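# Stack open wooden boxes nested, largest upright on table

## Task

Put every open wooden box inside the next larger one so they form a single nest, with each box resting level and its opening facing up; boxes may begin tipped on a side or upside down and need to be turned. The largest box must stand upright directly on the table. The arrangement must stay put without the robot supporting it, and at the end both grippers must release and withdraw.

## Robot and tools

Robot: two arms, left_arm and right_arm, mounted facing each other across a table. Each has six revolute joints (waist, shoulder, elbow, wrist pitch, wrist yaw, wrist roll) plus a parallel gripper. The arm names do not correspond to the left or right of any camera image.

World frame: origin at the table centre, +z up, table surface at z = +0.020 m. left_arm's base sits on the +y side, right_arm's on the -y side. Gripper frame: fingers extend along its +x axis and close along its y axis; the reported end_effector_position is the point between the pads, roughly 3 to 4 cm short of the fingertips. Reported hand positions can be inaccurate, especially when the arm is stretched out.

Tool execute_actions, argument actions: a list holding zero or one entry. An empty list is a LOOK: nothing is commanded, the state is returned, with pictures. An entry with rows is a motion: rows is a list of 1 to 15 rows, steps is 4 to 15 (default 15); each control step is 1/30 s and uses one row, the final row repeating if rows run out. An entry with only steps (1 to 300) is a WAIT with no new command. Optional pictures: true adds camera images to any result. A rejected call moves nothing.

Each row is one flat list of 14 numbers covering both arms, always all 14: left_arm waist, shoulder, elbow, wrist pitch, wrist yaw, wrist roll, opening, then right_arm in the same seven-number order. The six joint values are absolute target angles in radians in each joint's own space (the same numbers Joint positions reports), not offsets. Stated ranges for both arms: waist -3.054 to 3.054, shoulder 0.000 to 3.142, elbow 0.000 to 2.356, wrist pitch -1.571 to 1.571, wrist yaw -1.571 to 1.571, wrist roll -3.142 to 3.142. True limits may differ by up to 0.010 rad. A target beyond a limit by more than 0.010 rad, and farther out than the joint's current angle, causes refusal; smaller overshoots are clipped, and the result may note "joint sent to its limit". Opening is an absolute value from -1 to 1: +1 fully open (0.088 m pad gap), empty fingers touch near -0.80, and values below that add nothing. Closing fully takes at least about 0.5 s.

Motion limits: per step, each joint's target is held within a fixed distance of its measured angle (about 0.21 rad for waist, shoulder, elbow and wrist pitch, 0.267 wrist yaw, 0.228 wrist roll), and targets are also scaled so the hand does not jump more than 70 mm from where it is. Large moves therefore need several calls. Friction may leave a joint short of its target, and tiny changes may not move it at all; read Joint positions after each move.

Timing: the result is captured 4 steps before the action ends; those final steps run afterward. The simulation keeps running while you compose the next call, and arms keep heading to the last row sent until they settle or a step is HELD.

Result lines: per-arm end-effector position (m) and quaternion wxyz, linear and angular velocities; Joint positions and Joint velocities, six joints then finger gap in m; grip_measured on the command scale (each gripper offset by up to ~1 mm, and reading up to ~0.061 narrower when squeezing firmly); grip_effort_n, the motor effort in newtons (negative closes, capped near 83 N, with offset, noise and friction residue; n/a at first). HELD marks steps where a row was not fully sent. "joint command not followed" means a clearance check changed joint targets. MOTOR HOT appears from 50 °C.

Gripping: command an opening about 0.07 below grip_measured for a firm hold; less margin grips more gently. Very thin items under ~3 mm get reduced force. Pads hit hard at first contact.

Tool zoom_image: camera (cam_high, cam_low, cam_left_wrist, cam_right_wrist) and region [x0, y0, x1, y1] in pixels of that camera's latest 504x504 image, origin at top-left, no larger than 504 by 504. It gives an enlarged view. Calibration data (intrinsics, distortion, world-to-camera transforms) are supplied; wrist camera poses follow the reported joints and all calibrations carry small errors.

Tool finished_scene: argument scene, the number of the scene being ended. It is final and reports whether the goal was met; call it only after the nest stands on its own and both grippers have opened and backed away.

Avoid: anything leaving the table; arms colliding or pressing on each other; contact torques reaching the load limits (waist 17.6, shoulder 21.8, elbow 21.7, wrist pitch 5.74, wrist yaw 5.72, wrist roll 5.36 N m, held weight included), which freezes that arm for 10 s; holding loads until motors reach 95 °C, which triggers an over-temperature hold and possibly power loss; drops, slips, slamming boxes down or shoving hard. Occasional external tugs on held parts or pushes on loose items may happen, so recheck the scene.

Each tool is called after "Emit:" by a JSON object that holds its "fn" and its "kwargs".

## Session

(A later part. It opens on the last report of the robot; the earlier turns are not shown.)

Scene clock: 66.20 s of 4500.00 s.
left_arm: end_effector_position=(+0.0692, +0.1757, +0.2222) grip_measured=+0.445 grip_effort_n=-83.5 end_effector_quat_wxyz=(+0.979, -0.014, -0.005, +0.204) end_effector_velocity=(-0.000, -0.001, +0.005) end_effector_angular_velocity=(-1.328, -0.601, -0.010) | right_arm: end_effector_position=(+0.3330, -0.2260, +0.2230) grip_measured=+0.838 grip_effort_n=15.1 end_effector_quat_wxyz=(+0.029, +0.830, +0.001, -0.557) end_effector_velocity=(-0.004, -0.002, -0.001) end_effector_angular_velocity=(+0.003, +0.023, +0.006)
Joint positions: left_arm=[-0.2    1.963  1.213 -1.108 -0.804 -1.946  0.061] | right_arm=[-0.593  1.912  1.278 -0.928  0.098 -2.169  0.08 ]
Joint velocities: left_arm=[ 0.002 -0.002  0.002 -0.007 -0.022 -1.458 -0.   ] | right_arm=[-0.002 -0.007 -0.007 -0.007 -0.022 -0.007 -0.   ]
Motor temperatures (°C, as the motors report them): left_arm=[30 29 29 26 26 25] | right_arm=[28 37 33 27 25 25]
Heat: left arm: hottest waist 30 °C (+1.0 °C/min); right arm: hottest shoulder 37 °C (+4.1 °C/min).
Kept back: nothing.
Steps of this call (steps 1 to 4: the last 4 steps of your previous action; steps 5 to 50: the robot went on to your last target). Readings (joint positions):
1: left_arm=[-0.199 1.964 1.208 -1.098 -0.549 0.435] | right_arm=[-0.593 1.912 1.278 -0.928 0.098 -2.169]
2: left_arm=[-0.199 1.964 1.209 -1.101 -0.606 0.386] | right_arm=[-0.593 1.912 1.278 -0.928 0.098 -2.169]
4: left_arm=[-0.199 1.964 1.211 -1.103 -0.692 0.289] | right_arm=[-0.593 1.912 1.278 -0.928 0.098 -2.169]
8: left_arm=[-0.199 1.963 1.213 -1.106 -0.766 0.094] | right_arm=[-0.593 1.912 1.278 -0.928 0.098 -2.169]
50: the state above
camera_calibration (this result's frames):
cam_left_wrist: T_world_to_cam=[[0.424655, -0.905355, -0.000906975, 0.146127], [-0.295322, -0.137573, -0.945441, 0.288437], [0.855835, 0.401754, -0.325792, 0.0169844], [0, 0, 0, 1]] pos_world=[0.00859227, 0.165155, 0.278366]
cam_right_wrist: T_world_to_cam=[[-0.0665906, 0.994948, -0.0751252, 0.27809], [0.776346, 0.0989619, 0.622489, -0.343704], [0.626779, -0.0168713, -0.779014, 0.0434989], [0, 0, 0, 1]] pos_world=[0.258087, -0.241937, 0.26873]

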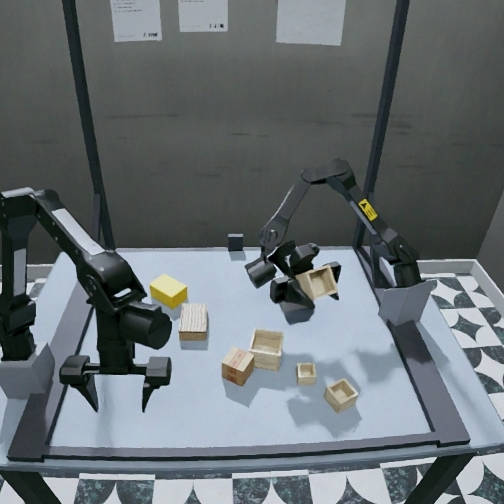

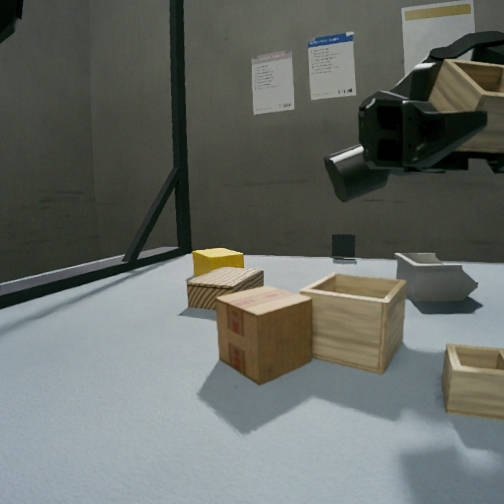

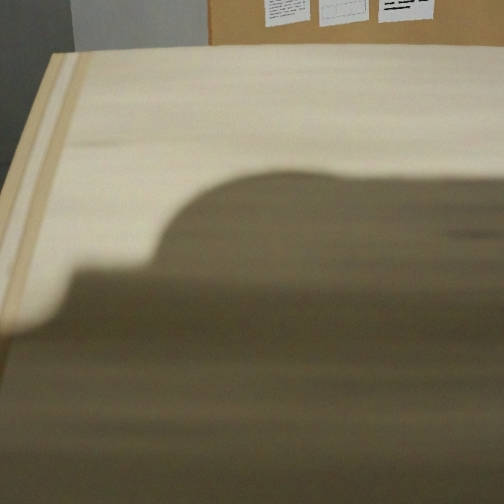

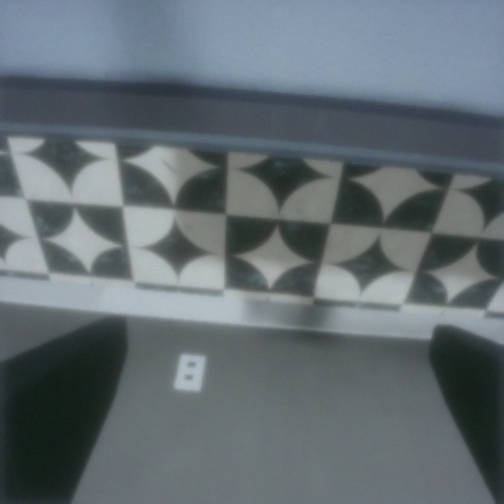

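Emit:
{"fn": "execute_actions", "kwargs": {"actions": [{"rows":[[-0.267,2.431,1.219,-1.11,-0.81,-2.279,0.3,-0.593,1.912,1.278,-0.928,0.098,-2.169,0.84]],"steps":15}]}}

Emit:
{"fn": "execute_actions", "kwargs": {"actions": [{"rows":[[-0.34,2.55,1.30,-1.125,-0.76,-2.35,0.3,-0.593,1.912,1.278,-0.928,0.098,-2.169,0.84]],"steps":15}], "pictures": true}}

Scene clock: 66.70 s of 4500.00 s.
left_arm: end_effector_position=(+0.1146, +0.2277, +0.1386) grip_measured=+0.445 grip_effort_n=-83.5 end_effector_quat_wxyz=(+0.954, +0.003, -0.076, +0.290) end_effector_velocity=(+0.074, +0.160, -0.095) end_effector_angular_velocity=(+0.497, -0.010, +0.491) | right_arm: end_effector_position=(+0.3330, -0.2260, +0.2230) grip_measured=+0.838 grip_effort_n=15.1 end_effector_quat_wxyz=(+0.029, +0.830, +0.001, -0.557) end_effector_velocity=(+0.000, +0.001, +0.000) end_effector_angular_velocity=(+0.008, +0.003, +0.008)
Joint positions: left_arm=[-0.268  2.367  1.219 -1.106 -0.809 -2.269  0.061] | right_arm=[-0.593  1.912  1.278 -0.928  0.098 -2.169  0.08 ]
Joint velocities: left_arm=[-0.002  0.637 -0.085 -0.022  0.037 -0.066 -0.   ] | right_arm=[-0.002 -0.002 -0.002  0.007 -0.007 -0.007 -0.   ]
Motor temperatures (°C, as the motors report them): left_arm=[30 29 29 26 26 25] | right_arm=[28 37 33 27 25 25]
Heat: left arm: hottest waist 30 °C (+1.0 °C/min); right arm: hottest shoulder 37 °C (+4.0 °C/min).
Steps of this call (steps 1 to 4: the robot went on to your last target; steps 5 to 15: the first 11 steps of this action). Readings (joint positions):
5: left_arm=[-0.202 1.977 1.213 -1.111 -0.806 -2.170] | right_arm=[-0.593 1.912 1.278 -0.928 0.098 -2.169]
6: left_arm=[-0.211 2.004 1.221 -1.115 -0.813 -2.195] | right_arm=[-0.593 1.912 1.278 -0.928 0.098 -2.169]
8: left_arm=[-0.237 2.085 1.230 -1.104 -0.815 -2.229] | right_arm=[-0.593 1.912 1.278 -0.928 0.098 -2.169]
12: left_arm=[-0.267 2.269 1.223 -1.106 -0.810 -2.260] | right_arm=[-0.593 1.912 1.278 -0.928 0.098 -2.169]
15: the state above

Scene clock: 67.20 s of 4500.00 s.
left_arm: end_effector_position=(+0.1257, +0.2331, +0.1251) grip_measured=+0.445 grip_effort_n=-83.5 end_effector_quat_wxyz=(+0.942, -0.020, -0.079, +0.325) end_effector_velocity=(-0.000, -0.001, -0.001) end_effector_angular_velocity=(-0.028, -0.012, +0.028) | right_arm: end_effector_position=(+0.3330, -0.2260, +0.2230) grip_measured=+0.838 grip_effort_n=15.6 end_effector_quat_wxyz=(+0.029, +0.830, +0.001, -0.557) end_effector_velocity=(+0.001, -0.003, -0.001) end_effector_angular_velocity=(-0.016, +0.000, +0.000)
Joint positions: left_arm=[-0.251  2.459  1.289 -1.144 -0.765 -2.343  0.061] | right_arm=[-0.593  1.912  1.278 -0.928  0.098 -2.169  0.08 ]
Joint velocities: left_arm=[ 0.007  0.017  0.032 -0.037  0.022 -0.037 -0.   ] | right_arm=[-0.002  0.002 -0.002 -0.007  0.007 -0.007 -0.   ]
Motor temperatures (°C, as the motors report them): left_arm=[30 29 29 26 26 25] | right_arm=[28 37 33 27 25 25]
Heat: left arm: hottest waist 30 °C (+1.0 °C/min); right arm: hottest shoulder 37 °C (+4.1 °C/min).
Steps of this call (steps 1 to 4: the last 4 steps of your previous action; steps 5 to 15: the first 11 steps of this action). Readings (joint positions):
5: left_arm=[-0.266 2.412 1.224 -1.116 -0.803 -2.283] | right_arm=[-0.593 1.912 1.278 -0.928 0.098 -2.169]
6: left_arm=[-0.265 2.424 1.238 -1.135 -0.794 -2.299] | right_arm=[-0.593 1.912 1.278 -0.928 0.098 -2.169]
8: left_arm=[-0.258 2.440 1.262 -1.136 -0.781 -2.319] | right_arm=[-0.593 1.912 1.278 -0.928 0.098 -2.169]
12: left_arm=[-0.252 2.456 1.284 -1.142 -0.768 -2.338] | right_arm=[-0.593 1.912 1.278 -0.928 0.098 -2.169]
15: the state above
camera_calibration (this result's frames):
cam_left_wrist: T_world_to_cam=[[0.635307, -0.769802, 0.0615702, 0.108153], [-0.11617, -0.174084, -0.977854, 0.211292], [0.763472, 0.614085, -0.200025, -0.139582], [0, 0, 0, 1]] pos_world=[0.0624028, 0.205754, 0.172034]
cam_right_wrist: T_world_to_cam=[[-0.0665906, 0.994948, -0.0751252, 0.27809], [0.776346, 0.0989619, 0.622489, -0.343704], [0.626779, -0.0168713, -0.779014, 0.0434989], [0, 0, 0, 1]] pos_world=[0.258087, -0.241937, 0.26873]

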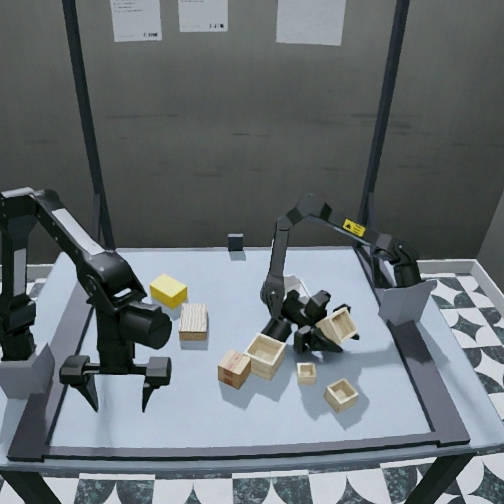

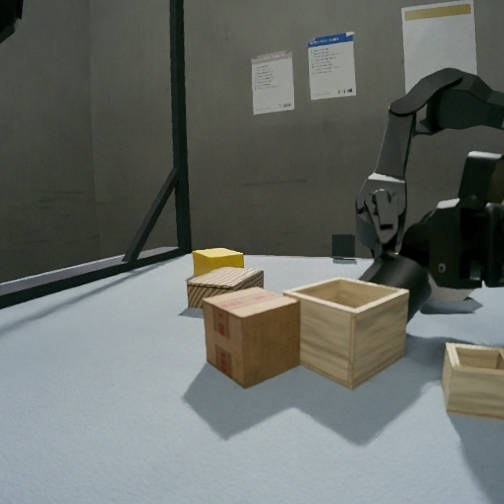

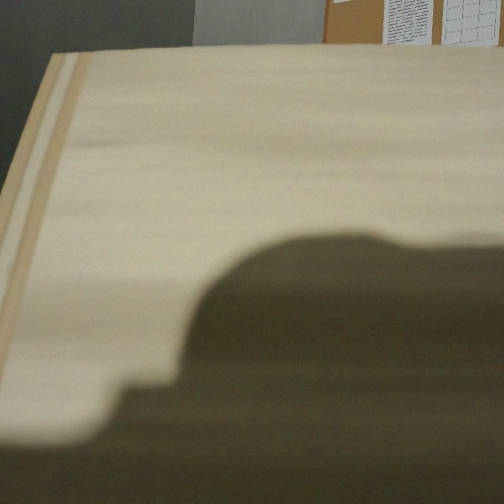

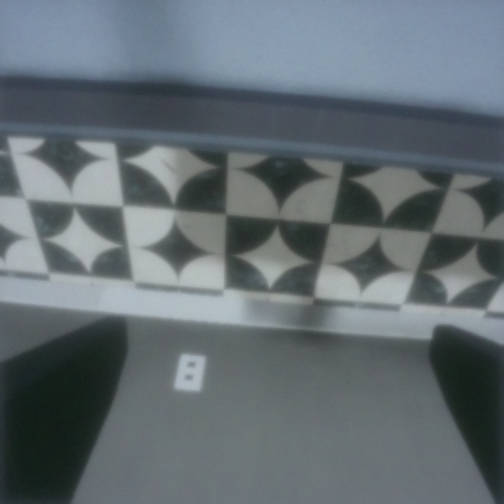

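Emit:
{"fn": "execute_actions", "kwargs": {"actions": [{"rows":[[-0.2,2.1,1.1,-0.9,-0.85,-2.2,0.3,-0.593,1.912,1.278,-0.928,0.098,-2.169,0.84]],"steps":12}]}}

Emit:
{"fn": "execute_actions", "kwargs": {"actions": [{"rows":[[-0.357,2.05,0.444,0.2,-1.06,-1.74,0.3,-0.593,1.912,1.278,-0.928,0.098,-2.169,0.84]],"steps":15}]}}

Emit:
{"fn": "execute_actions", "kwargs": {"actions": [{"rows":[[-0.357,2.122,0.444,0.2,-1.06,-1.74,0.3,-0.593,1.912,1.278,-0.928,0.098,-2.169,0.84]],"steps":15}], "pictures": true}}

Scene clock: 68.03 s of 4500.00 s.
left_arm: end_effector_position=(+0.1163, +0.2123, +0.1603) grip_measured=+0.445 grip_effort_n=-83.5 end_effector_quat_wxyz=(+0.967, -0.080, -0.057, +0.233) end_effector_velocity=(-0.088, -0.188, +0.215) end_effector_angular_velocity=(-0.763, -0.180, -0.720) | right_arm: end_effector_position=(+0.3330, -0.2260, +0.2230) grip_measured=+0.838 grip_effort_n=14.7 end_effector_quat_wxyz=(+0.029, +0.830, +0.001, -0.557) end_effector_velocity=(+0.003, +0.005, +0.001) end_effector_angular_velocity=(+0.020, -0.005, +0.011)
Joint positions: left_arm=[-0.221  2.207  1.125 -0.931 -0.833 -2.222  0.061] | right_arm=[-0.593  1.912  1.278 -0.928  0.098 -2.169  0.08 ]
Joint velocities: left_arm=[ 0.164 -1.028 -0.056  0.198 -0.198  0.154 -0.   ] | right_arm=[-0.002  0.002  0.002  0.022 -0.007 -0.007 -0.   ]
Motor temperatures (°C, as the motors report them): left_arm=[30 29 29 26 26 25] | right_arm=[28 37 33 27 25 25]
Heat: left arm: hottest waist 30 °C (+1.0 °C/min); right arm: hottest shoulder 37 °C (+4.1 °C/min).
Steps of this call (steps 1 to 4: the last 4 steps of your previous action; steps 5 to 15: the robot went on to your last target; steps 16 to 17: nothing new was sent; steps 18 to 25: the first 8 steps of this action). Readings (joint positions):
18: left_arm=[-0.248 2.440 1.276 -1.119 -0.771 -2.331] | right_arm=[-0.593 1.912 1.278 -0.928 0.098 -2.169]
19: left_arm=[-0.248 2.412 1.237 -1.044 -0.787 -2.301] | right_arm=[-0.593 1.912 1.278 -0.928 0.098 -2.169]
21: left_arm=[-0.246 2.357 1.172 -0.996 -0.804 -2.260] | right_arm=[-0.593 1.912 1.278 -0.928 0.098 -2.169]
25: the state above

Scene clock: 68.53 s of 4500.00 s.
left_arm: end_effector_position=(+0.1060, +0.2657, +0.1537) grip_measured=+0.445 grip_effort_n=-83.5 end_effector_quat_wxyz=(+0.983, +0.119, -0.095, +0.101) end_effector_velocity=(+0.047, +0.325, -0.004) end_effector_angular_velocity=(+0.368, -0.029, +0.021) | right_arm: end_effector_position=(+0.3330, -0.2260, +0.2230) grip_measured=+0.838 grip_effort_n=14.7 end_effector_quat_wxyz=(+0.029, +0.830, +0.001, -0.557) end_effector_velocity=(+0.001, +0.001, -0.001) end_effector_angular_velocity=(+0.004, +0.005, +0.006)
Joint positions: left_arm=[-0.353  2.067  0.648 -0.418 -1.042 -1.792  0.061] | right_arm=[-0.593  1.912  1.278 -0.928  0.098 -2.169  0.08 ]
Joint velocities: left_arm=[ 0.002 -0.037 -1.355  1.341 -0.11   0.374 -0.   ] | right_arm=[-0.002  0.002 -0.002  0.007 -0.007 -0.007 -0.   ]
Motor temperatures (°C, as the motors report them): left_arm=[30 29 29 26 27 25] | right_arm=[28 37 33 27 25 25]
Heat: left arm: hottest waist 30 °C (+1.0 °C/min); right arm: hottest shoulder 37 °C (+4.0 °C/min).
Steps of this call (steps 1 to 4: the last 4 steps of your previous action; steps 5 to 15: the first 11 steps of this action). Readings (joint positions):
5: left_arm=[-0.213 2.117 1.098 -0.880 -0.868 -2.181] | right_arm=[-0.593 1.912 1.278 -0.928 0.098 -2.169]
6: left_arm=[-0.233 2.103 1.055 -0.824 -0.921 -2.129] | right_arm=[-0.593 1.912 1.278 -0.928 0.098 -2.169]
8: left_arm=[-0.293 2.082 0.964 -0.741 -0.976 -2.031] | right_arm=[-0.593 1.912 1.278 -0.928 0.098 -2.169]
12: left_arm=[-0.351 2.071 0.784 -0.555 -1.026 -1.853] | right_arm=[-0.593 1.912 1.278 -0.928 0.098 -2.169]
15: the state above

Scene clock: 69.03 s of 4500.00 s.
left_arm: end_effector_position=(+0.1217, +0.2711, +0.1350) grip_measured=+0.445 grip_effort_n=-83.5 end_effector_quat_wxyz=(+0.996, +0.006, -0.085, +0.006) end_effector_velocity=(+0.003, -0.025, -0.009) end_effector_angular_velocity=(-0.175, +0.014, -0.157) | right_arm: end_effector_position=(+0.3330, -0.2260, +0.2230) grip_measured=+0.838 grip_effort_n=15.1 end_effector_quat_wxyz=(+0.029, +0.830, +0.001, -0.557) end_effector_velocity=(-0.005, -0.001, -0.003) end_effector_angular_velocity=(+0.006, +0.038, +0.008)
Joint positions: left_arm=[-0.357  2.11   0.453  0.157 -1.053 -1.744  0.061] | right_arm=[-0.593  1.912  1.278 -0.928  0.098 -2.169  0.08 ]
Joint velocities: left_arm=[-0.007  0.027 -0.032  0.3   -0.007  0.007  0.   ] | right_arm=[-0.002 -0.002 -0.007 -0.007 -0.037 -0.007 -0.   ]
Motor temperatures (°C, as the motors report them): left_arm=[30 29 29 26 27 25] | right_arm=[28 37 33 27 25 25]
Heat: left arm: hottest waist 30 °C (+1.0 °C/min); right arm: hottest shoulder 37 °C (+4.1 °C/min).
Steps of this call (steps 1 to 4: the last 4 steps of your previous action; steps 5 to 15: the first 11 steps of this action). Readings (joint positions):
5: left_arm=[-0.353 2.068 0.486 -0.198 -1.049 -1.756] | right_arm=[-0.593 1.912 1.278 -0.928 0.098 -2.169]
6: left_arm=[-0.353 2.075 0.476 -0.150 -1.053 -1.753] | right_arm=[-0.593 1.912 1.278 -0.928 0.098 -2.169]
8: left_arm=[-0.355 2.091 0.466 -0.058 -1.053 -1.749] | right_arm=[-0.593 1.912 1.278 -0.928 0.098 -2.169]
12: left_arm=[-0.356 2.107 0.454 0.104 -1.053 -1.745] | right_arm=[-0.593 1.912 1.278 -0.928 0.098 -2.169]
15: the state above
camera_calibration (this result's frames):
cam_left_wrist: T_world_to_cam=[[0.0470501, -0.998231, -0.0363537, 0.286051], [-0.16451, 0.0281534, -0.985974, 0.179276], [0.985253, 0.0523707, -0.162894, -0.0376868], [0, 0, 0, 1]] pos_world=[0.053165, 0.282471, 0.181021]
cam_right_wrist: T_world_to_cam=[[-0.0665906, 0.994948, -0.0751252, 0.27809], [0.776346, 0.0989619, 0.622489, -0.343704], [0.626779, -0.0168713, -0.779014, 0.0434989], [0, 0, 0, 1]] pos_world=[0.258087, -0.241937, 0.26873]

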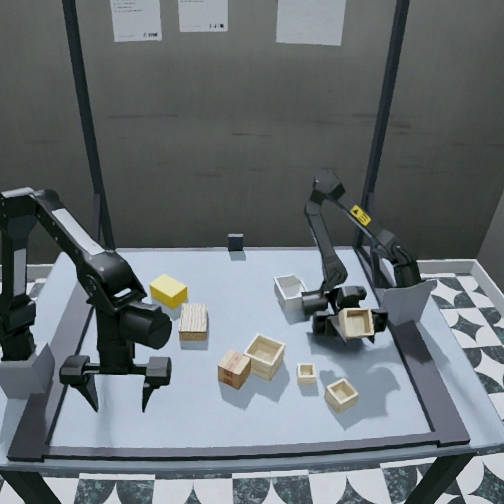

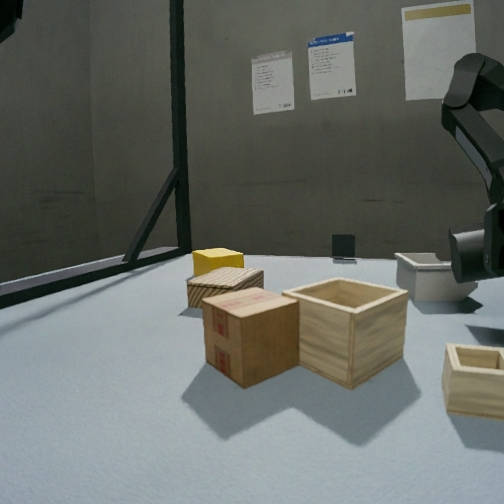

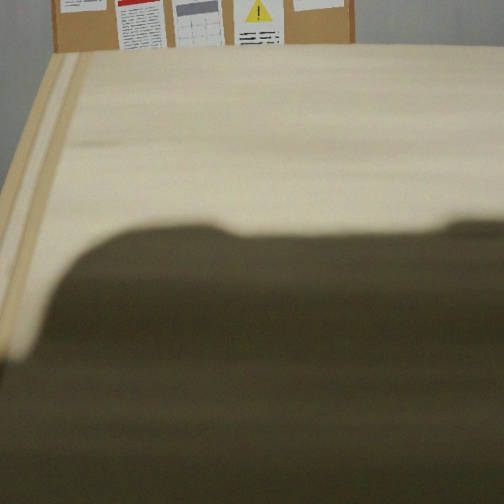

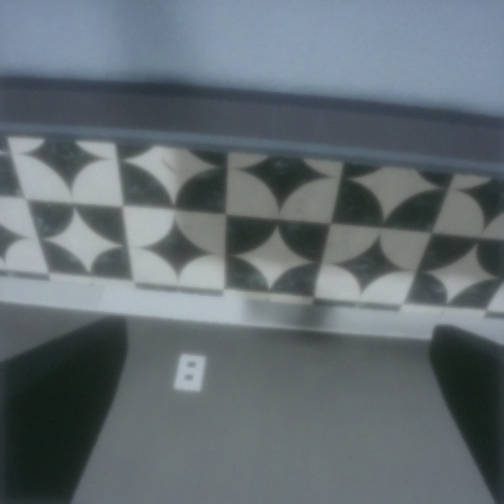

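Emit:
{"fn": "execute_actions", "kwargs": {"actions": [{"rows":[[-0.445,2.255,0.545,0.075,-1.055,-1.92,0.3,-0.593,1.912,1.278,-0.928,0.098,-2.169,0.84]],"steps":15}], "pictures": true}}

Scene clock: 69.53 s of 4500.00 s.
left_arm: end_effector_position=(+0.1223, +0.2681, +0.1065) grip_measured=+0.445 grip_effort_n=-83.5 end_effector_quat_wxyz=(+0.996, -0.003, -0.084, -0.001) end_effector_velocity=(-0.001, -0.003, +0.004) end_effector_angular_velocity=(-0.066, -0.024, -0.008) | right_arm: end_effector_position=(+0.3330, -0.2260, +0.2230) grip_measured=+0.838 grip_effort_n=15.6 end_effector_quat_wxyz=(+0.029, +0.830, +0.001, -0.557) end_effector_velocity=(-0.002, +0.002, -0.001) end_effector_angular_velocity=(+0.015, +0.015, +0.010)
Joint positions: left_arm=[-0.44   2.239  0.536  0.085 -1.055 -1.907  0.061] | right_arm=[-0.593  1.912  1.278 -0.928  0.098 -2.169  0.08 ]
Joint velocities: left_arm=[ 0.002 -0.002  0.017 -0.037 -0.022 -0.081 -0.   ] | right_arm=[-0.002 -0.002 -0.002  0.007 -0.022 -0.007 -0.   ]
Motor temperatures (°C, as the motors report them): left_arm=[29 29 29 26 27 25] | right_arm=[28 37 33 27 25 25]
Heat: left arm: hottest waist 29 °C (+0.0 °C/min); right arm: hottest shoulder 37 °C (+4.0 °C/min).
Steps of this call (steps 1 to 4: the last 4 steps of your previous action; steps 5 to 15: the first 11 steps of this action). Readings (joint positions):
5: left_arm=[-0.361 2.125 0.457 0.173 -1.057 -1.763] | right_arm=[-0.593 1.912 1.278 -0.928 0.098 -2.169]
6: left_arm=[-0.376 2.149 0.475 0.150 -1.062 -1.800] | right_arm=[-0.593 1.912 1.278 -0.928 0.098 -2.169]
8: left_arm=[-0.411 2.199 0.508 0.120 -1.055 -1.849] | right_arm=[-0.593 1.912 1.278 -0.928 0.098 -2.169]
12: left_arm=[-0.437 2.233 0.530 0.091 -1.055 -1.894] | right_arm=[-0.593 1.912 1.278 -0.928 0.098 -2.169]
15: the state above
camera_calibration (this result's frames):
cam_left_wrist: T_world_to_cam=[[0.0312095, -0.999305, -0.0203612, 0.282538], [-0.16724, 0.0148631, -0.985804, 0.155215], [0.985422, 0.0341716, -0.166659, -0.0374531], [0, 0, 0, 1]] pos_world=[0.0540474, 0.281315, 0.152523]
cam_right_wrist: T_world_to_cam=[[-0.0665906, 0.994948, -0.0751252, 0.27809], [0.776346, 0.0989619, 0.622489, -0.343704], [0.626779, -0.0168713, -0.779014, 0.0434989], [0, 0, 0, 1]] pos_world=[0.258087, -0.241937, 0.26873]

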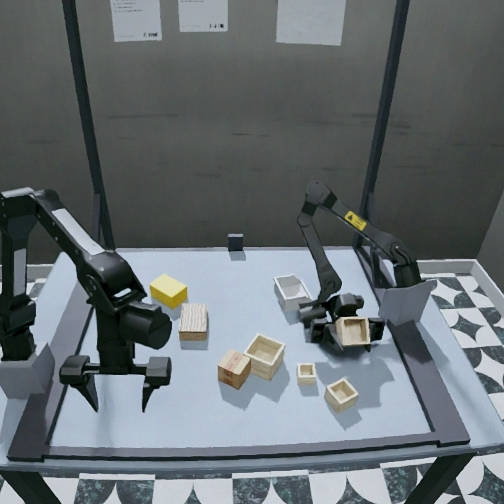

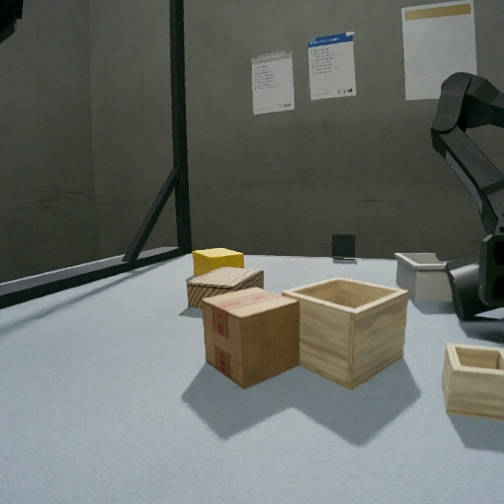

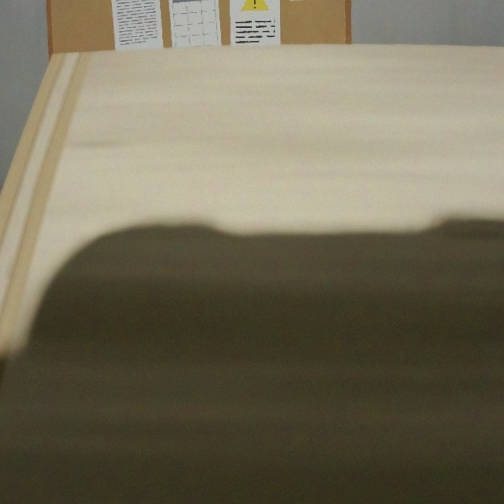

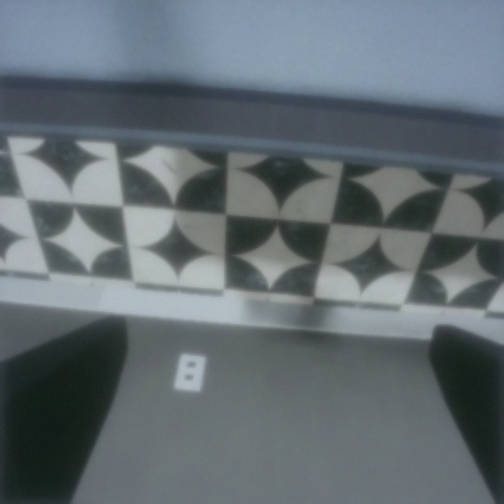

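Emit:
{"fn": "execute_actions", "kwargs": {"actions": [{"rows":[[-0.49,2.325,0.595,0.01,-1.052,-2.01,0.3,-0.593,1.912,1.278,-0.928,0.098,-2.169,0.84]],"steps":15}], "pictures": true}}

Emit:
{"fn": "zoom_image", "kwargs": {"camera": "cam_high", "region": [260, 260, 440, 400]}}

Scene clock: 70.07 s of 4500.00 s.
left_arm: end_effector_position=(+0.1247, +0.2679, +0.1062) grip_measured=+0.445 grip_effort_n=-83.5 end_effector_quat_wxyz=(+0.995, -0.037, -0.088, +0.008) end_effector_velocity=(+0.000, +0.002, +0.002) end_effector_angular_velocity=(-0.027, -0.013, +0.010) | right_arm: end_effector_position=(+0.3330, -0.2260, +0.2230) grip_measured=+0.838 grip_effort_n=15.6 end_effector_quat_wxyz=(+0.029, +0.830, +0.001, -0.557) end_effector_velocity=(-0.005, -0.005, -0.003) end_effector_angular_velocity=(-0.016, +0.020, -0.010)
Joint positions: left_arm=[-0.431  2.253  0.565  0.034 -1.054 -2.002  0.061] | right_arm=[-0.593  1.912  1.278 -0.928  0.098 -2.169  0.08 ]
Joint velocities: left_arm=[ 0.002  0.002  0.007 -0.037 -0.007 -0.051 -0.   ] | right_arm=[ 0.002 -0.002 -0.007 -0.022 -0.007  0.007 -0.   ]
Motor temperatures (°C, as the motors report them): left_arm=[29 29 29 26 27 25] | right_arm=[28 37 33 27 25 25]
Heat: left arm: hottest waist 29 °C (+0.0 °C/min); right arm: hottest shoulder 37 °C (+4.1 °C/min).
Steps of this call (steps 1 to 4: the last 4 steps of your previous action; step 5: the robot went on to your last target; steps 6 to 16: the first 11 steps of this action). Readings (joint positions):
6: left_arm=[-0.440 2.245 0.541 0.076 -1.054 -1.926] | right_arm=[-0.593 1.912 1.278 -0.928 0.098 -2.169]
7: left_arm=[-0.439 2.249 0.546 0.067 -1.054 -1.947] | right_arm=[-0.593 1.912 1.278 -0.928 0.098 -2.169]
9: left_arm=[-0.435 2.251 0.555 0.053 -1.054 -1.972] | right_arm=[-0.593 1.912 1.278 -0.928 0.098 -2.169]
13: left_arm=[-0.431 2.253 0.563 0.038 -1.054 -1.995] | right_arm=[-0.593 1.912 1.278 -0.928 0.098 -2.169]
16: the state above
camera_calibration (this result's frames):
cam_left_wrist: T_world_to_cam=[[0.0436737, -0.997774, 0.0503928, 0.272801], [-0.158992, -0.0567396, -0.985648, 0.173445], [0.986313, 0.0350349, -0.161116, -0.040845], [0, 0, 0, 1]] pos_world=[0.0559482, 0.283466, 0.150628]
cam_right_wrist: T_world_to_cam=[[-0.0665906, 0.994948, -0.0751252, 0.27809], [0.776346, 0.0989619, 0.622489, -0.343704], [0.626779, -0.0168713, -0.779014, 0.0434989], [0, 0, 0, 1]] pos_world=[0.258087, -0.241937, 0.26873]

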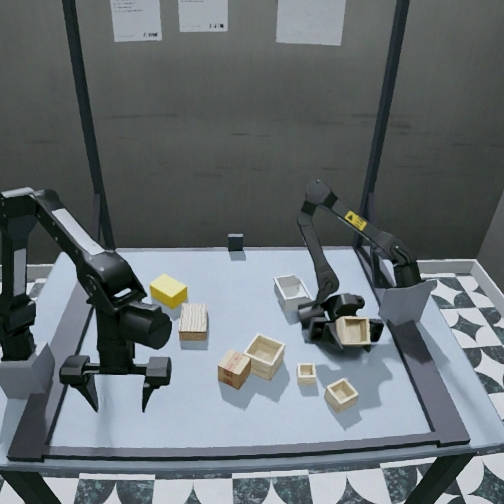

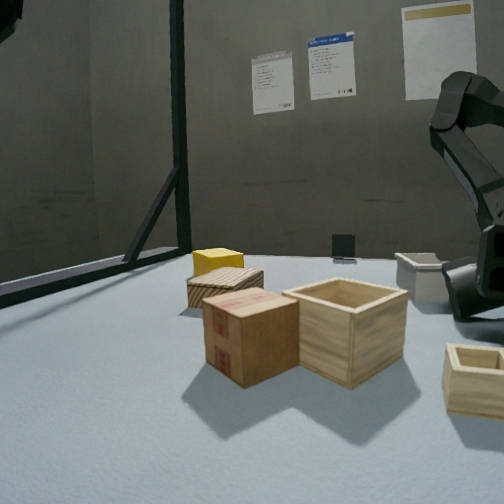

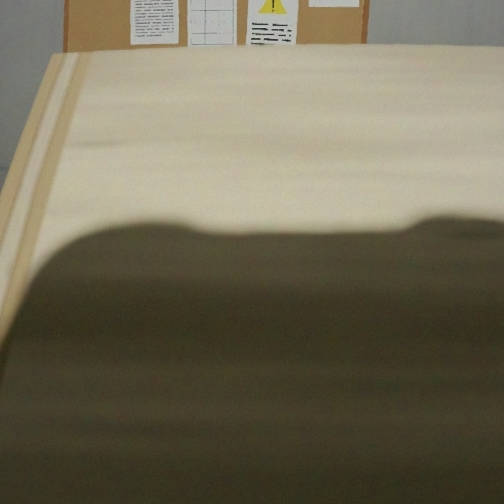

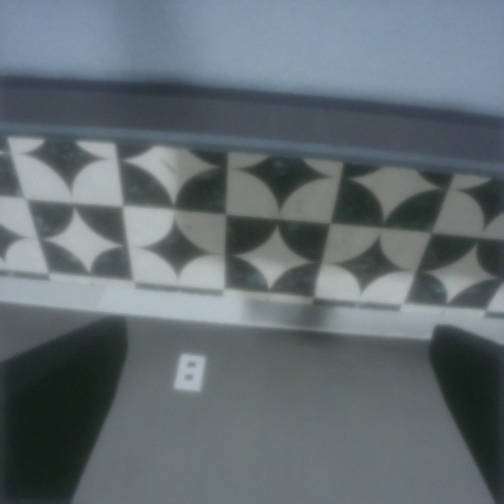

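Region (260, 260, 440, 400) of cam_high's 504x504 image, scaled by 2.800, with more detail than that image has.

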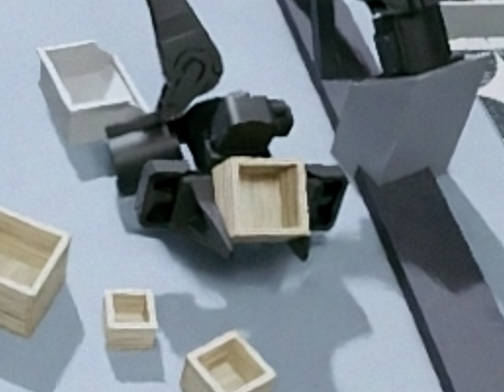

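Emit:
{"fn": "execute_actions", "kwargs": {"actions": [{"rows":[[-0.43,2.245,0.565,0.149,-0.931,-1.834,0.3,-0.593,1.912,1.278,-0.928,0.098,-2.169,0.84]],"steps":15}], "pictures": true}}

Scene clock: 70.87 s of 4500.00 s.
left_arm: end_effector_position=(+0.1264, +0.2571, +0.0842) grip_measured=+0.445 grip_effort_n=-83.5 end_effector_quat_wxyz=(+1.000, -0.004, -0.024, -0.000) end_effector_velocity=(-0.000, -0.011, -0.009) end_effector_angular_velocity=(+0.004, +0.049, -0.038) | right_arm: end_effector_position=(+0.3330, -0.2260, +0.2230) grip_measured=+0.838 grip_effort_n=15.1 end_effector_quat_wxyz=(+0.029, +0.830, +0.001, -0.557) end_effector_velocity=(-0.001, -0.000, +0.001) end_effector_angular_velocity=(-0.000, +0.008, +0.005)
Joint positions: left_arm=[-0.435  2.252  0.566  0.139 -0.939 -1.847  0.061] | right_arm=[-0.593  1.912  1.278 -0.928  0.098 -2.169  0.08 ]
Joint velocities: left_arm=[-0.002 -0.002 -0.002  0.081  0.037  0.066 -0.   ] | right_arm=[-0.002 -0.002  0.002 -0.007 -0.007 -0.007 -0.   ]
Motor temperatures (°C, as the motors report them): left_arm=[29 29 29 26 27 25] | right_arm=[28 37 33 27 25 25]
Heat: left arm: hottest waist 29 °C (+0.0 °C/min); right arm: hottest shoulder 37 °C (+4.0 °C/min).
Steps of this call (steps 1 to 4: the last 4 steps of your previous action; steps 5 to 13: the robot went on to your last target; steps 14 to 24: the first 11 steps of this action). Readings (joint positions):
14: left_arm=[-0.429 2.250 0.565 0.037 -1.044 -1.989] | right_arm=[-0.593 1.912 1.278 -0.928 0.098 -2.169]
15: left_arm=[-0.426 2.249 0.564 0.062 -1.013 -1.952] | right_arm=[-0.593 1.912 1.278 -0.928 0.098 -2.169]
17: left_arm=[-0.427 2.252 0.564 0.095 -0.977 -1.903] | right_arm=[-0.593 1.912 1.278 -0.928 0.098 -2.169]
21: left_arm=[-0.435 2.252 0.566 0.131 -0.947 -1.860] | right_arm=[-0.593 1.912 1.278 -0.928 0.098 -2.169]
24: the state above
camera_calibration (this result's frames):
cam_left_wrist: T_world_to_cam=[[0.0288345, -0.99935, -0.0216587, 0.271362], [-0.284841, 0.0125546, -0.958493, 0.147286], [0.958141, 0.0338069, -0.284293, -0.0313677], [0, 0, 0, 1]] pos_world=[0.0641831, 0.270397, 0.138132]
cam_right_wrist: T_world_to_cam=[[-0.0665906, 0.994948, -0.0751252, 0.27809], [0.776346, 0.0989619, 0.622489, -0.343704], [0.626779, -0.0168713, -0.779014, 0.0434989], [0, 0, 0, 1]] pos_world=[0.258087, -0.241937, 0.26873]

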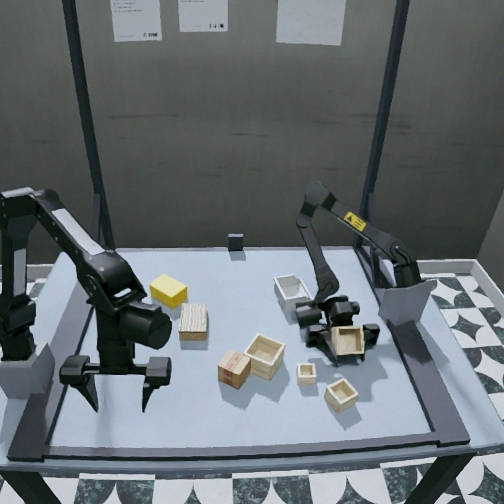

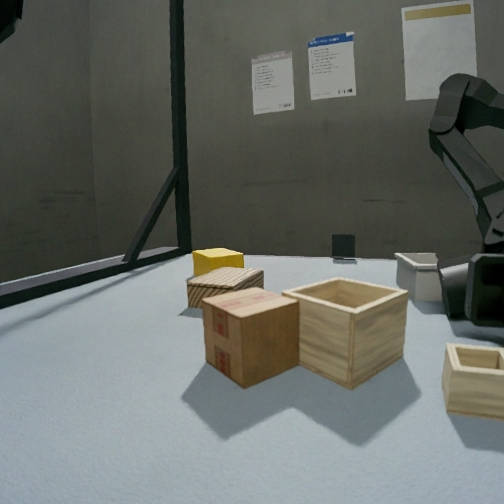

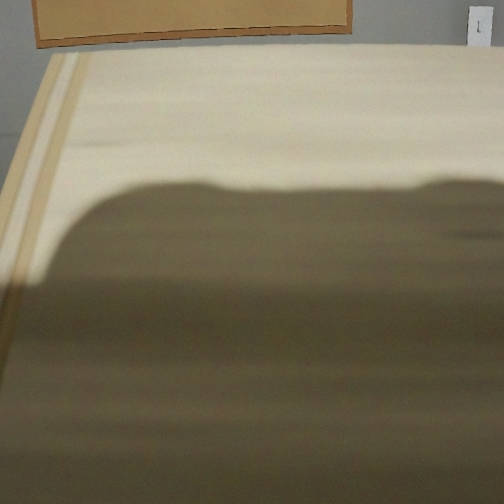

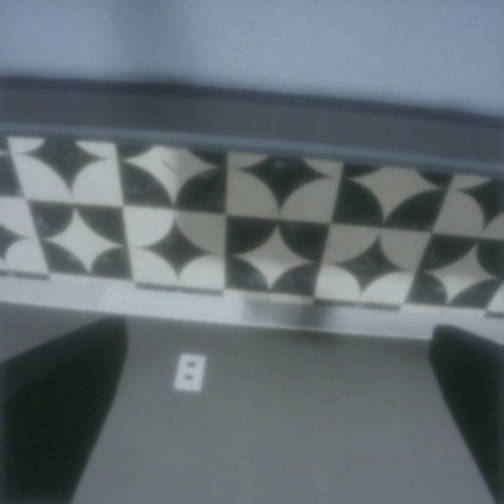

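Emit:
{"fn": "execute_actions", "kwargs": {"actions": [{"rows":[[-0.43,2.245,0.565,0.149,-0.931,-1.834,0.7,-0.593,1.912,1.278,-0.928,0.098,-2.169,0.84]],"steps":15}], "pictures": true}}

Emit:
{"fn": "zoom_image", "kwargs": {"camera": "cam_high", "region": [260, 260, 440, 400]}}

Scene clock: 71.40 s of 4500.00 s.
left_arm: end_effector_position=(+0.1266, +0.2560, +0.0832) grip_measured=+0.674 grip_effort_n=15.6 end_effector_quat_wxyz=(+1.000, -0.003, -0.020, -0.002) end_effector_velocity=(-0.001, +0.005, +0.002) end_effector_angular_velocity=(+0.001, -0.011, +0.012) | right_arm: end_effector_position=(+0.3330, -0.2260, +0.2230) grip_measured=+0.838 grip_effort_n=15.6 end_effector_quat_wxyz=(+0.029, +0.830, +0.001, -0.557) end_effector_velocity=(-0.004, +0.000, -0.001) end_effector_angular_velocity=(+0.001, +0.023, +0.011)
Joint positions: left_arm=[-0.434  2.252  0.566  0.148 -0.933 -1.837  0.072] | right_arm=[-0.593  1.912  1.278 -0.928  0.098 -2.169  0.08 ]
Joint velocities: left_arm=[-0.002 -0.002 -0.007 -0.022 -0.007 -0.022  0.009] | right_arm=[ 0.002 -0.002 -0.002 -0.007 -0.022 -0.007  0.   ]
Motor temperatures (°C, as the motors report them): left_arm=[29 29 29 26 27 25] | right_arm=[28 37 33 27 25 25]
Heat: left arm: hottest waist 29 °C (+0.0 °C/min); right arm: hottest shoulder 37 °C (+4.0 °C/min).
Steps of this call (steps 1 to 4: the last 4 steps of your previous action; step 5: the robot went on to your last target; steps 6 to 16: the first 11 steps of this action). Readings (joint positions):
6: left_arm=[-0.435 2.252 0.566 0.146 -0.934 -1.839] | right_arm=[-0.593 1.912 1.278 -0.928 0.098 -2.169]
7: left_arm=[-0.435 2.252 0.566 0.146 -0.934 -1.839] | right_arm=[-0.593 1.912 1.278 -0.928 0.098 -2.169]
9: left_arm=[-0.435 2.252 0.566 0.147 -0.934 -1.838] | right_arm=[-0.593 1.912 1.278 -0.928 0.098 -2.169]
13: left_arm=[-0.434 2.252 0.566 0.148 -0.933 -1.837] | right_arm=[-0.593 1.912 1.278 -0.928 0.098 -2.169]
16: the state above
camera_calibration (this result's frames):
cam_left_wrist: T_world_to_cam=[[0.0259938, -0.999378, -0.0238517, 0.270828], [-0.291539, 0.015244, -0.956438, 0.146335], [0.956206, 0.0318152, -0.290961, -0.0305627], [0, 0, 0, 1]] pos_world=[0.0648467, 0.269401, 0.137528]
cam_right_wrist: T_world_to_cam=[[-0.0665906, 0.994948, -0.0751252, 0.27809], [0.776346, 0.0989619, 0.622489, -0.343704], [0.626779, -0.0168713, -0.779014, 0.0434989], [0, 0, 0, 1]] pos_world=[0.258087, -0.241937, 0.26873]

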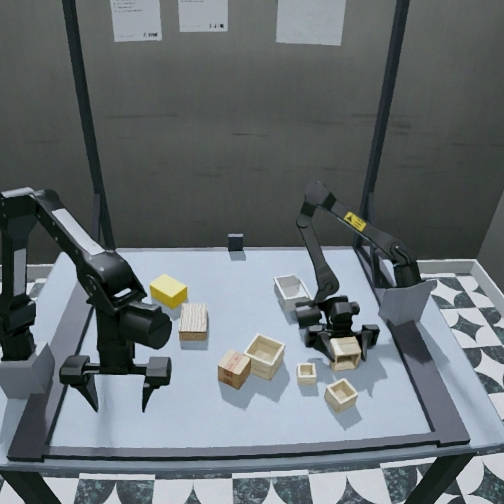

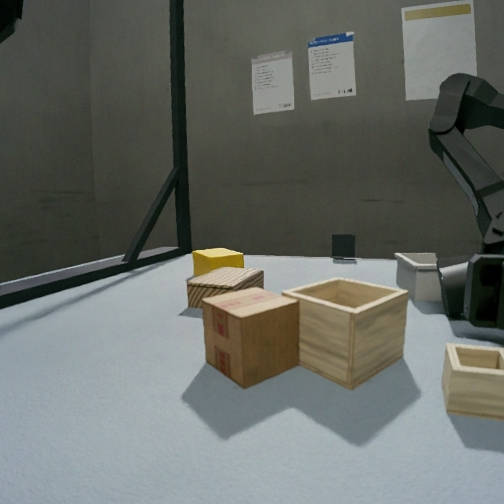

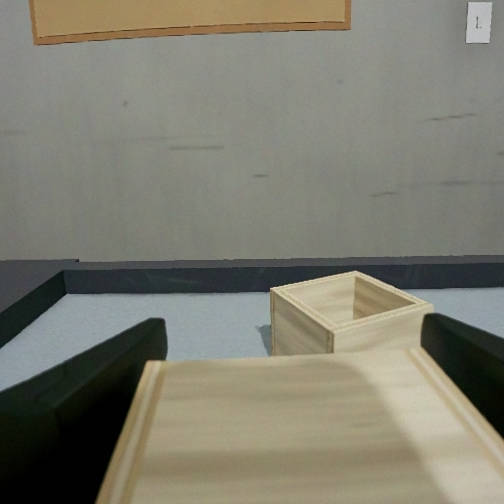

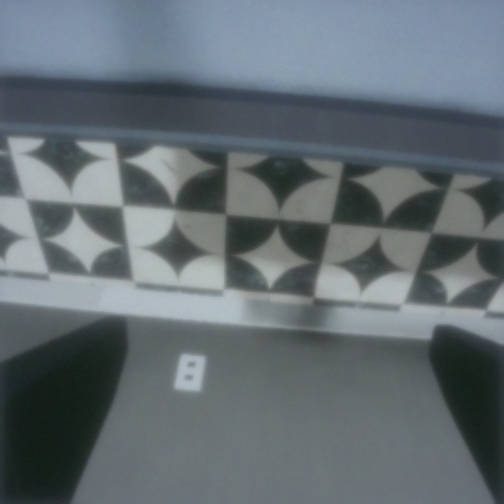

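Region (260, 260, 440, 400) of cam_high's 504x504 image, scaled by 2.800, with more detail than that image has.

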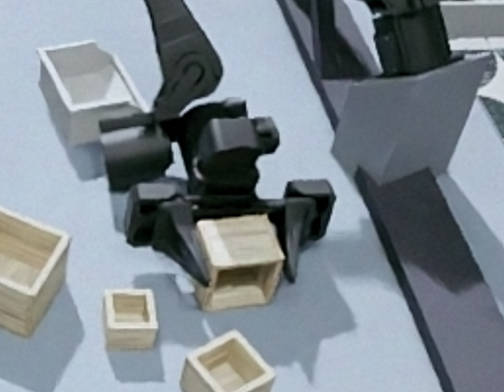

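Emit:
{"fn": "execute_actions", "kwargs": {"actions": [{"rows":[[-0.357,2.0,0.444,0.2,-1.06,-1.74,1,-0.593,1.912,1.278,-0.928,0.098,-2.169,0.84]],"steps":15}]}}

Emit:
{"fn": "execute_actions", "kwargs": {"actions": [{"rows":[[0.643,2.2,1.515,-1.315,0.674,-0.186,1,-0.593,1.912,1.278,-0.928,0.098,-2.169,0.84]],"steps":15}]}}

Emit:
{"fn": "execute_actions", "kwargs": {"actions": [{"steps":25}]}}

Emit:
{"fn": "execute_actions", "kwargs": {"actions": [{"rows":[[0.643,2.668,1.515,-1.315,0.674,-0.186,1,-0.593,1.912,1.278,-0.928,0.098,-2.169,0.84]],"steps":15}], "pictures": true}}

Scene clock: 72.37 s of 4500.00 s.
left_arm: end_effector_position=(+0.1111, +0.2473, +0.1417) grip_measured=+0.988 grip_effort_n=15.6 end_effector_quat_wxyz=(+0.995, -0.046, -0.076, -0.032) end_effector_velocity=(-0.004, +0.023, +0.026) end_effector_angular_velocity=(+0.015, -0.075, +0.028) | right_arm: end_effector_position=(+0.3330, -0.2260, +0.2230) grip_measured=+0.838 grip_effort_n=14.7 end_effector_quat_wxyz=(+0.029, +0.830, +0.001, -0.557) end_effector_velocity=(-0.001, -0.006, -0.000) end_effector_angular_velocity=(-0.024, +0.005, -0.002)
Joint positions: left_arm=[-0.364  2.022  0.454  0.195 -1.048 -1.749  0.087] | right_arm=[-0.593  1.912  1.278 -0.928  0.098 -2.169  0.08 ]
Joint velocities: left_arm=[ 0.027 -0.081 -0.09  -0.007 -0.066  0.022  0.007] | right_arm=[-0.002 -0.002 -0.002 -0.022  0.007 -0.007  0.   ]
Motor temperatures (°C, as the motors report them): left_arm=[29 29 29 26 27 25] | right_arm=[28 37 33 27 25 25]
Heat: left arm: hottest waist 29 °C (+0.0 °C/min); right arm: hottest shoulder 37 °C (+3.0 °C/min).
Steps of this call (steps 1 to 4: the last 4 steps of your previous action; steps 5 to 15: the robot went on to your last target; steps 16 to 18: nothing new was sent; steps 19 to 29: the first 11 steps of this action). Readings (joint positions):
19: left_arm=[-0.432 2.238 0.557 0.157 -0.937 -1.826] | right_arm=[-0.593 1.912 1.278 -0.928 0.098 -2.169]
20: left_arm=[-0.421 2.206 0.535 0.166 -0.958 -1.805] | right_arm=[-0.593 1.912 1.278 -0.928 0.098 -2.169]
22: left_arm=[-0.389 2.117 0.489 0.175 -1.010 -1.779] | right_arm=[-0.593 1.912 1.278 -0.928 0.098 -2.169]
26: left_arm=[-0.367 2.036 0.465 0.193 -1.041 -1.755] | right_arm=[-0.593 1.912 1.278 -0.928 0.098 -2.169]
29: the state above

Scene clock: 72.87 s of 4500.00 s.
left_arm: end_effector_position=(+0.1958, +0.2338, +0.1333) grip_measured=+1.000 grip_effort_n=15.6 end_effector_quat_wxyz=(+0.959, +0.092, +0.214, +0.162) end_effector_velocity=(+0.160, -0.132, +0.158) end_effector_angular_velocity=(-0.210, +1.767, +0.328) | right_arm: end_effector_position=(+0.3330, -0.2260, +0.2230) grip_measured=+0.838 grip_effort_n=14.7 end_effector_quat_wxyz=(+0.029, +0.830, +0.001, -0.557) end_effector_velocity=(-0.001, -0.006, -0.000) end_effector_angular_velocity=(-0.018, +0.005, -0.016)
Joint positions: left_arm=[ 0.088  2.184  0.916 -0.288 -0.447 -1.226  0.088] | right_arm=[-0.593  1.912  1.278 -0.928  0.098 -2.169  0.08 ]
Joint velocities: left_arm=[ 1.297  0.056  1.341 -1.341  1.692  1.458  0.   ] | right_arm=[-0.002 -0.002 -0.002 -0.022  0.007  0.007  0.   ]
Motor temperatures (°C, as the motors report them): left_arm=[29 29 29 26 27 25] | right_arm=[28 37 33 27 25 25]
Heat: left arm: hottest waist 29 °C (+0.0 °C/min); right arm: hottest shoulder 37 °C (+3.0 °C/min).
Steps of this call (steps 1 to 4: the last 4 steps of your previous action; steps 5 to 15: the first 11 steps of this action). Readings (joint positions):
5: left_arm=[-0.352 2.027 0.466 0.170 -1.029 -1.719] | right_arm=[-0.593 1.912 1.278 -0.928 0.098 -2.169]
6: left_arm=[-0.313 2.056 0.508 0.119 -0.969 -1.664] | right_arm=[-0.593 1.912 1.278 -0.928 0.098 -2.169]
8: left_arm=[-0.221 2.124 0.606 0.032 -0.848 -1.567] | right_arm=[-0.593 1.912 1.278 -0.928 0.098 -2.169]
12: left_arm=[-0.042 2.174 0.781 -0.153 -0.619 -1.372] | right_arm=[-0.593 1.912 1.278 -0.928 0.098 -2.169]
15: the state above

Scene clock: 73.70 s of 4500.00 s.
left_arm: end_effector_position=(+0.1382, +0.1908, +0.2542) grip_measured=+1.000 grip_effort_n=15.6 end_effector_quat_wxyz=(+0.716, +0.058, +0.684, -0.130) end_effector_velocity=(-0.052, +0.002, +0.004) end_effector_angular_velocity=(-0.034, +0.234, -0.066) | right_arm: end_effector_position=(+0.3330, -0.2260, +0.2230) grip_measured=+0.838 grip_effort_n=14.7 end_effector_quat_wxyz=(+0.029, +0.830, +0.001, -0.557) end_effector_velocity=(-0.004, -0.004, -0.001) end_effector_angular_velocity=(-0.018, +0.018, +0.005)
Joint positions: left_arm=[ 0.636  2.192  1.503 -1.281  0.652 -0.214  0.088] | right_arm=[-0.593  1.912  1.278 -0.928  0.098 -2.169  0.08 ]
Joint velocities: left_arm=[ 0.007 -0.002  0.017 -0.271  0.139  0.198  0.   ] | right_arm=[ 0.002 -0.002 -0.002 -0.022 -0.007 -0.007 -0.   ]
Motor temperatures (°C, as the motors report them): left_arm=[29 29 29 26 27 25] | right_arm=[28 37 33 27 25 25]
Heat: left arm: hottest waist 29 °C (+0.0 °C/min); right arm: hottest shoulder 37 °C (+3.0 °C/min).
Kept back: nothing.
Steps of this call (steps 1 to 4: the last 4 steps of your previous action; steps 5 to 25: the robot went on to your last target). Readings (joint positions):
1: left_arm=[0.131 2.186 0.961 -0.334 -0.390 -1.177] | right_arm=[-0.593 1.912 1.278 -0.928 0.098 -2.169]
2: left_arm=[0.175 2.187 1.006 -0.379 -0.333 -1.129] | right_arm=[-0.593 1.912 1.278 -0.928 0.098 -2.169]
4: left_arm=[0.262 2.189 1.095 -0.470 -0.218 -1.031] | right_arm=[-0.593 1.912 1.278 -0.928 0.098 -2.169]
8: left_arm=[0.436 2.191 1.272 -0.651 0.010 -0.837] | right_arm=[-0.593 1.912 1.278 -0.928 0.098 -2.169]
25: the state above

Scene clock: 74.07 s of 4500.00 s.
left_arm: end_effector_position=(+0.1726, +0.2464, +0.1502) grip_measured=+1.000 grip_effort_n=15.6 end_effector_quat_wxyz=(+0.598, +0.009, +0.801, -0.019) end_effector_velocity=(+0.004, +0.134, -0.194) end_effector_angular_velocity=(+0.288, +0.612, +0.432) | right_arm: end_effector_position=(+0.3330, -0.2260, +0.2230) grip_measured=+0.838 grip_effort_n=15.1 end_effector_quat_wxyz=(+0.029, +0.830, +0.001, -0.557) end_effector_velocity=(-0.003, +0.003, -0.001) end_effector_angular_velocity=(+0.022, +0.028, +0.013)
Joint positions: left_arm=[ 0.638  2.602  1.516 -1.31   0.669 -0.191  0.088] | right_arm=[-0.593  1.912  1.278 -0.928  0.098 -2.169  0.08 ]
Joint velocities: left_arm=[-0.002  0.691 -0.085 -0.022 -0.007 -0.007  0.   ] | right_arm=[-0.002 -0.002 -0.002  0.007 -0.037 -0.007 -0.   ]
Motor temperatures (°C, as the motors report them): left_arm=[30 29 29 26 27 25] | right_arm=[28 37 33 27 25 25]
Heat: left arm: hottest waist 30 °C (+1.0 °C/min); right arm: hottest shoulder 37 °C (+3.0 °C/min).
Steps of this call (steps 1 to 11: the first 11 steps of this action). Readings (joint positions):
1: left_arm=[0.636 2.208 1.505 -1.293 0.657 -0.207] | right_arm=[-0.593 1.912 1.278 -0.928 0.098 -2.169]
2: left_arm=[0.637 2.235 1.515 -1.302 0.665 -0.203] | right_arm=[-0.593 1.912 1.278 -0.928 0.098 -2.169]
4: left_arm=[0.637 2.311 1.527 -1.298 0.669 -0.196] | right_arm=[-0.593 1.912 1.278 -0.928 0.098 -2.169]
8: left_arm=[0.638 2.500 1.520 -1.308 0.669 -0.192] | right_arm=[-0.593 1.912 1.278 -0.928 0.098 -2.169]
11: the state above
camera_calibration (this result's frames):
cam_left_wrist: T_world_to_cam=[[-0.0752377, -0.997165, 0.00100663, 0.27485], [-0.80939, 0.0616594, 0.584025, 0.0705653], [-0.582432, 0.043126, -0.811735, 0.286245], [0, 0, 0, 1]] pos_world=[0.244512, 0.257375, 0.190867]
cam_right_wrist: T_world_to_cam=[[-0.0665906, 0.994948, -0.0751252, 0.27809], [0.776346, 0.0989619, 0.622489, -0.343704], [0.626779, -0.0168713, -0.779014, 0.0434989], [0, 0, 0, 1]] pos_world=[0.258087, -0.241937, 0.26873]

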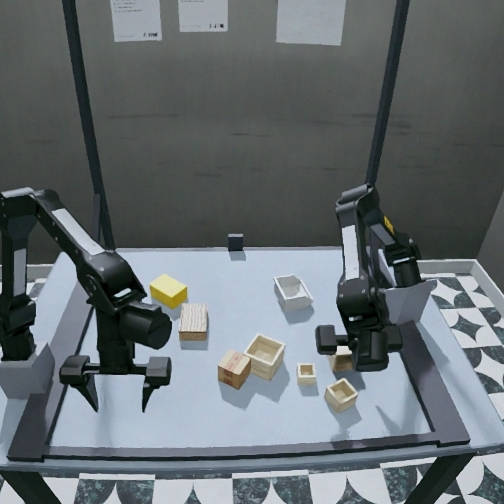

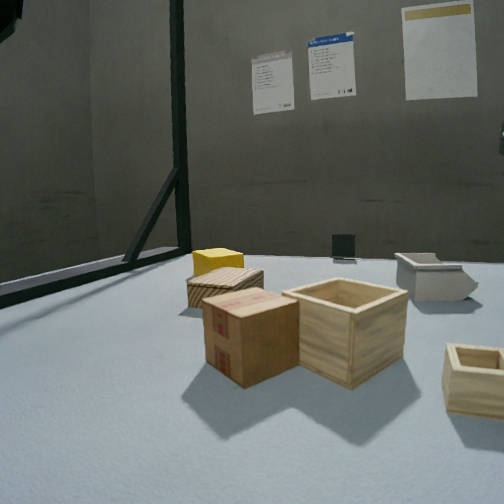

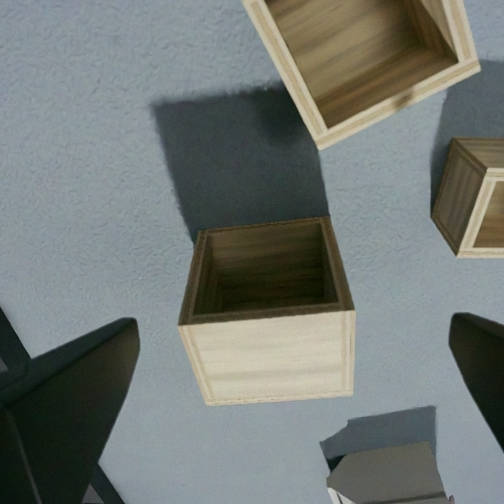

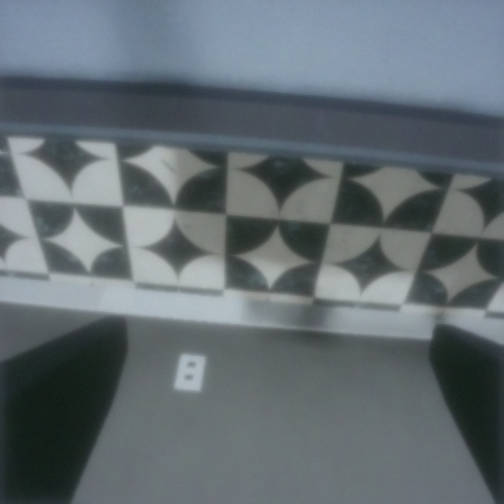

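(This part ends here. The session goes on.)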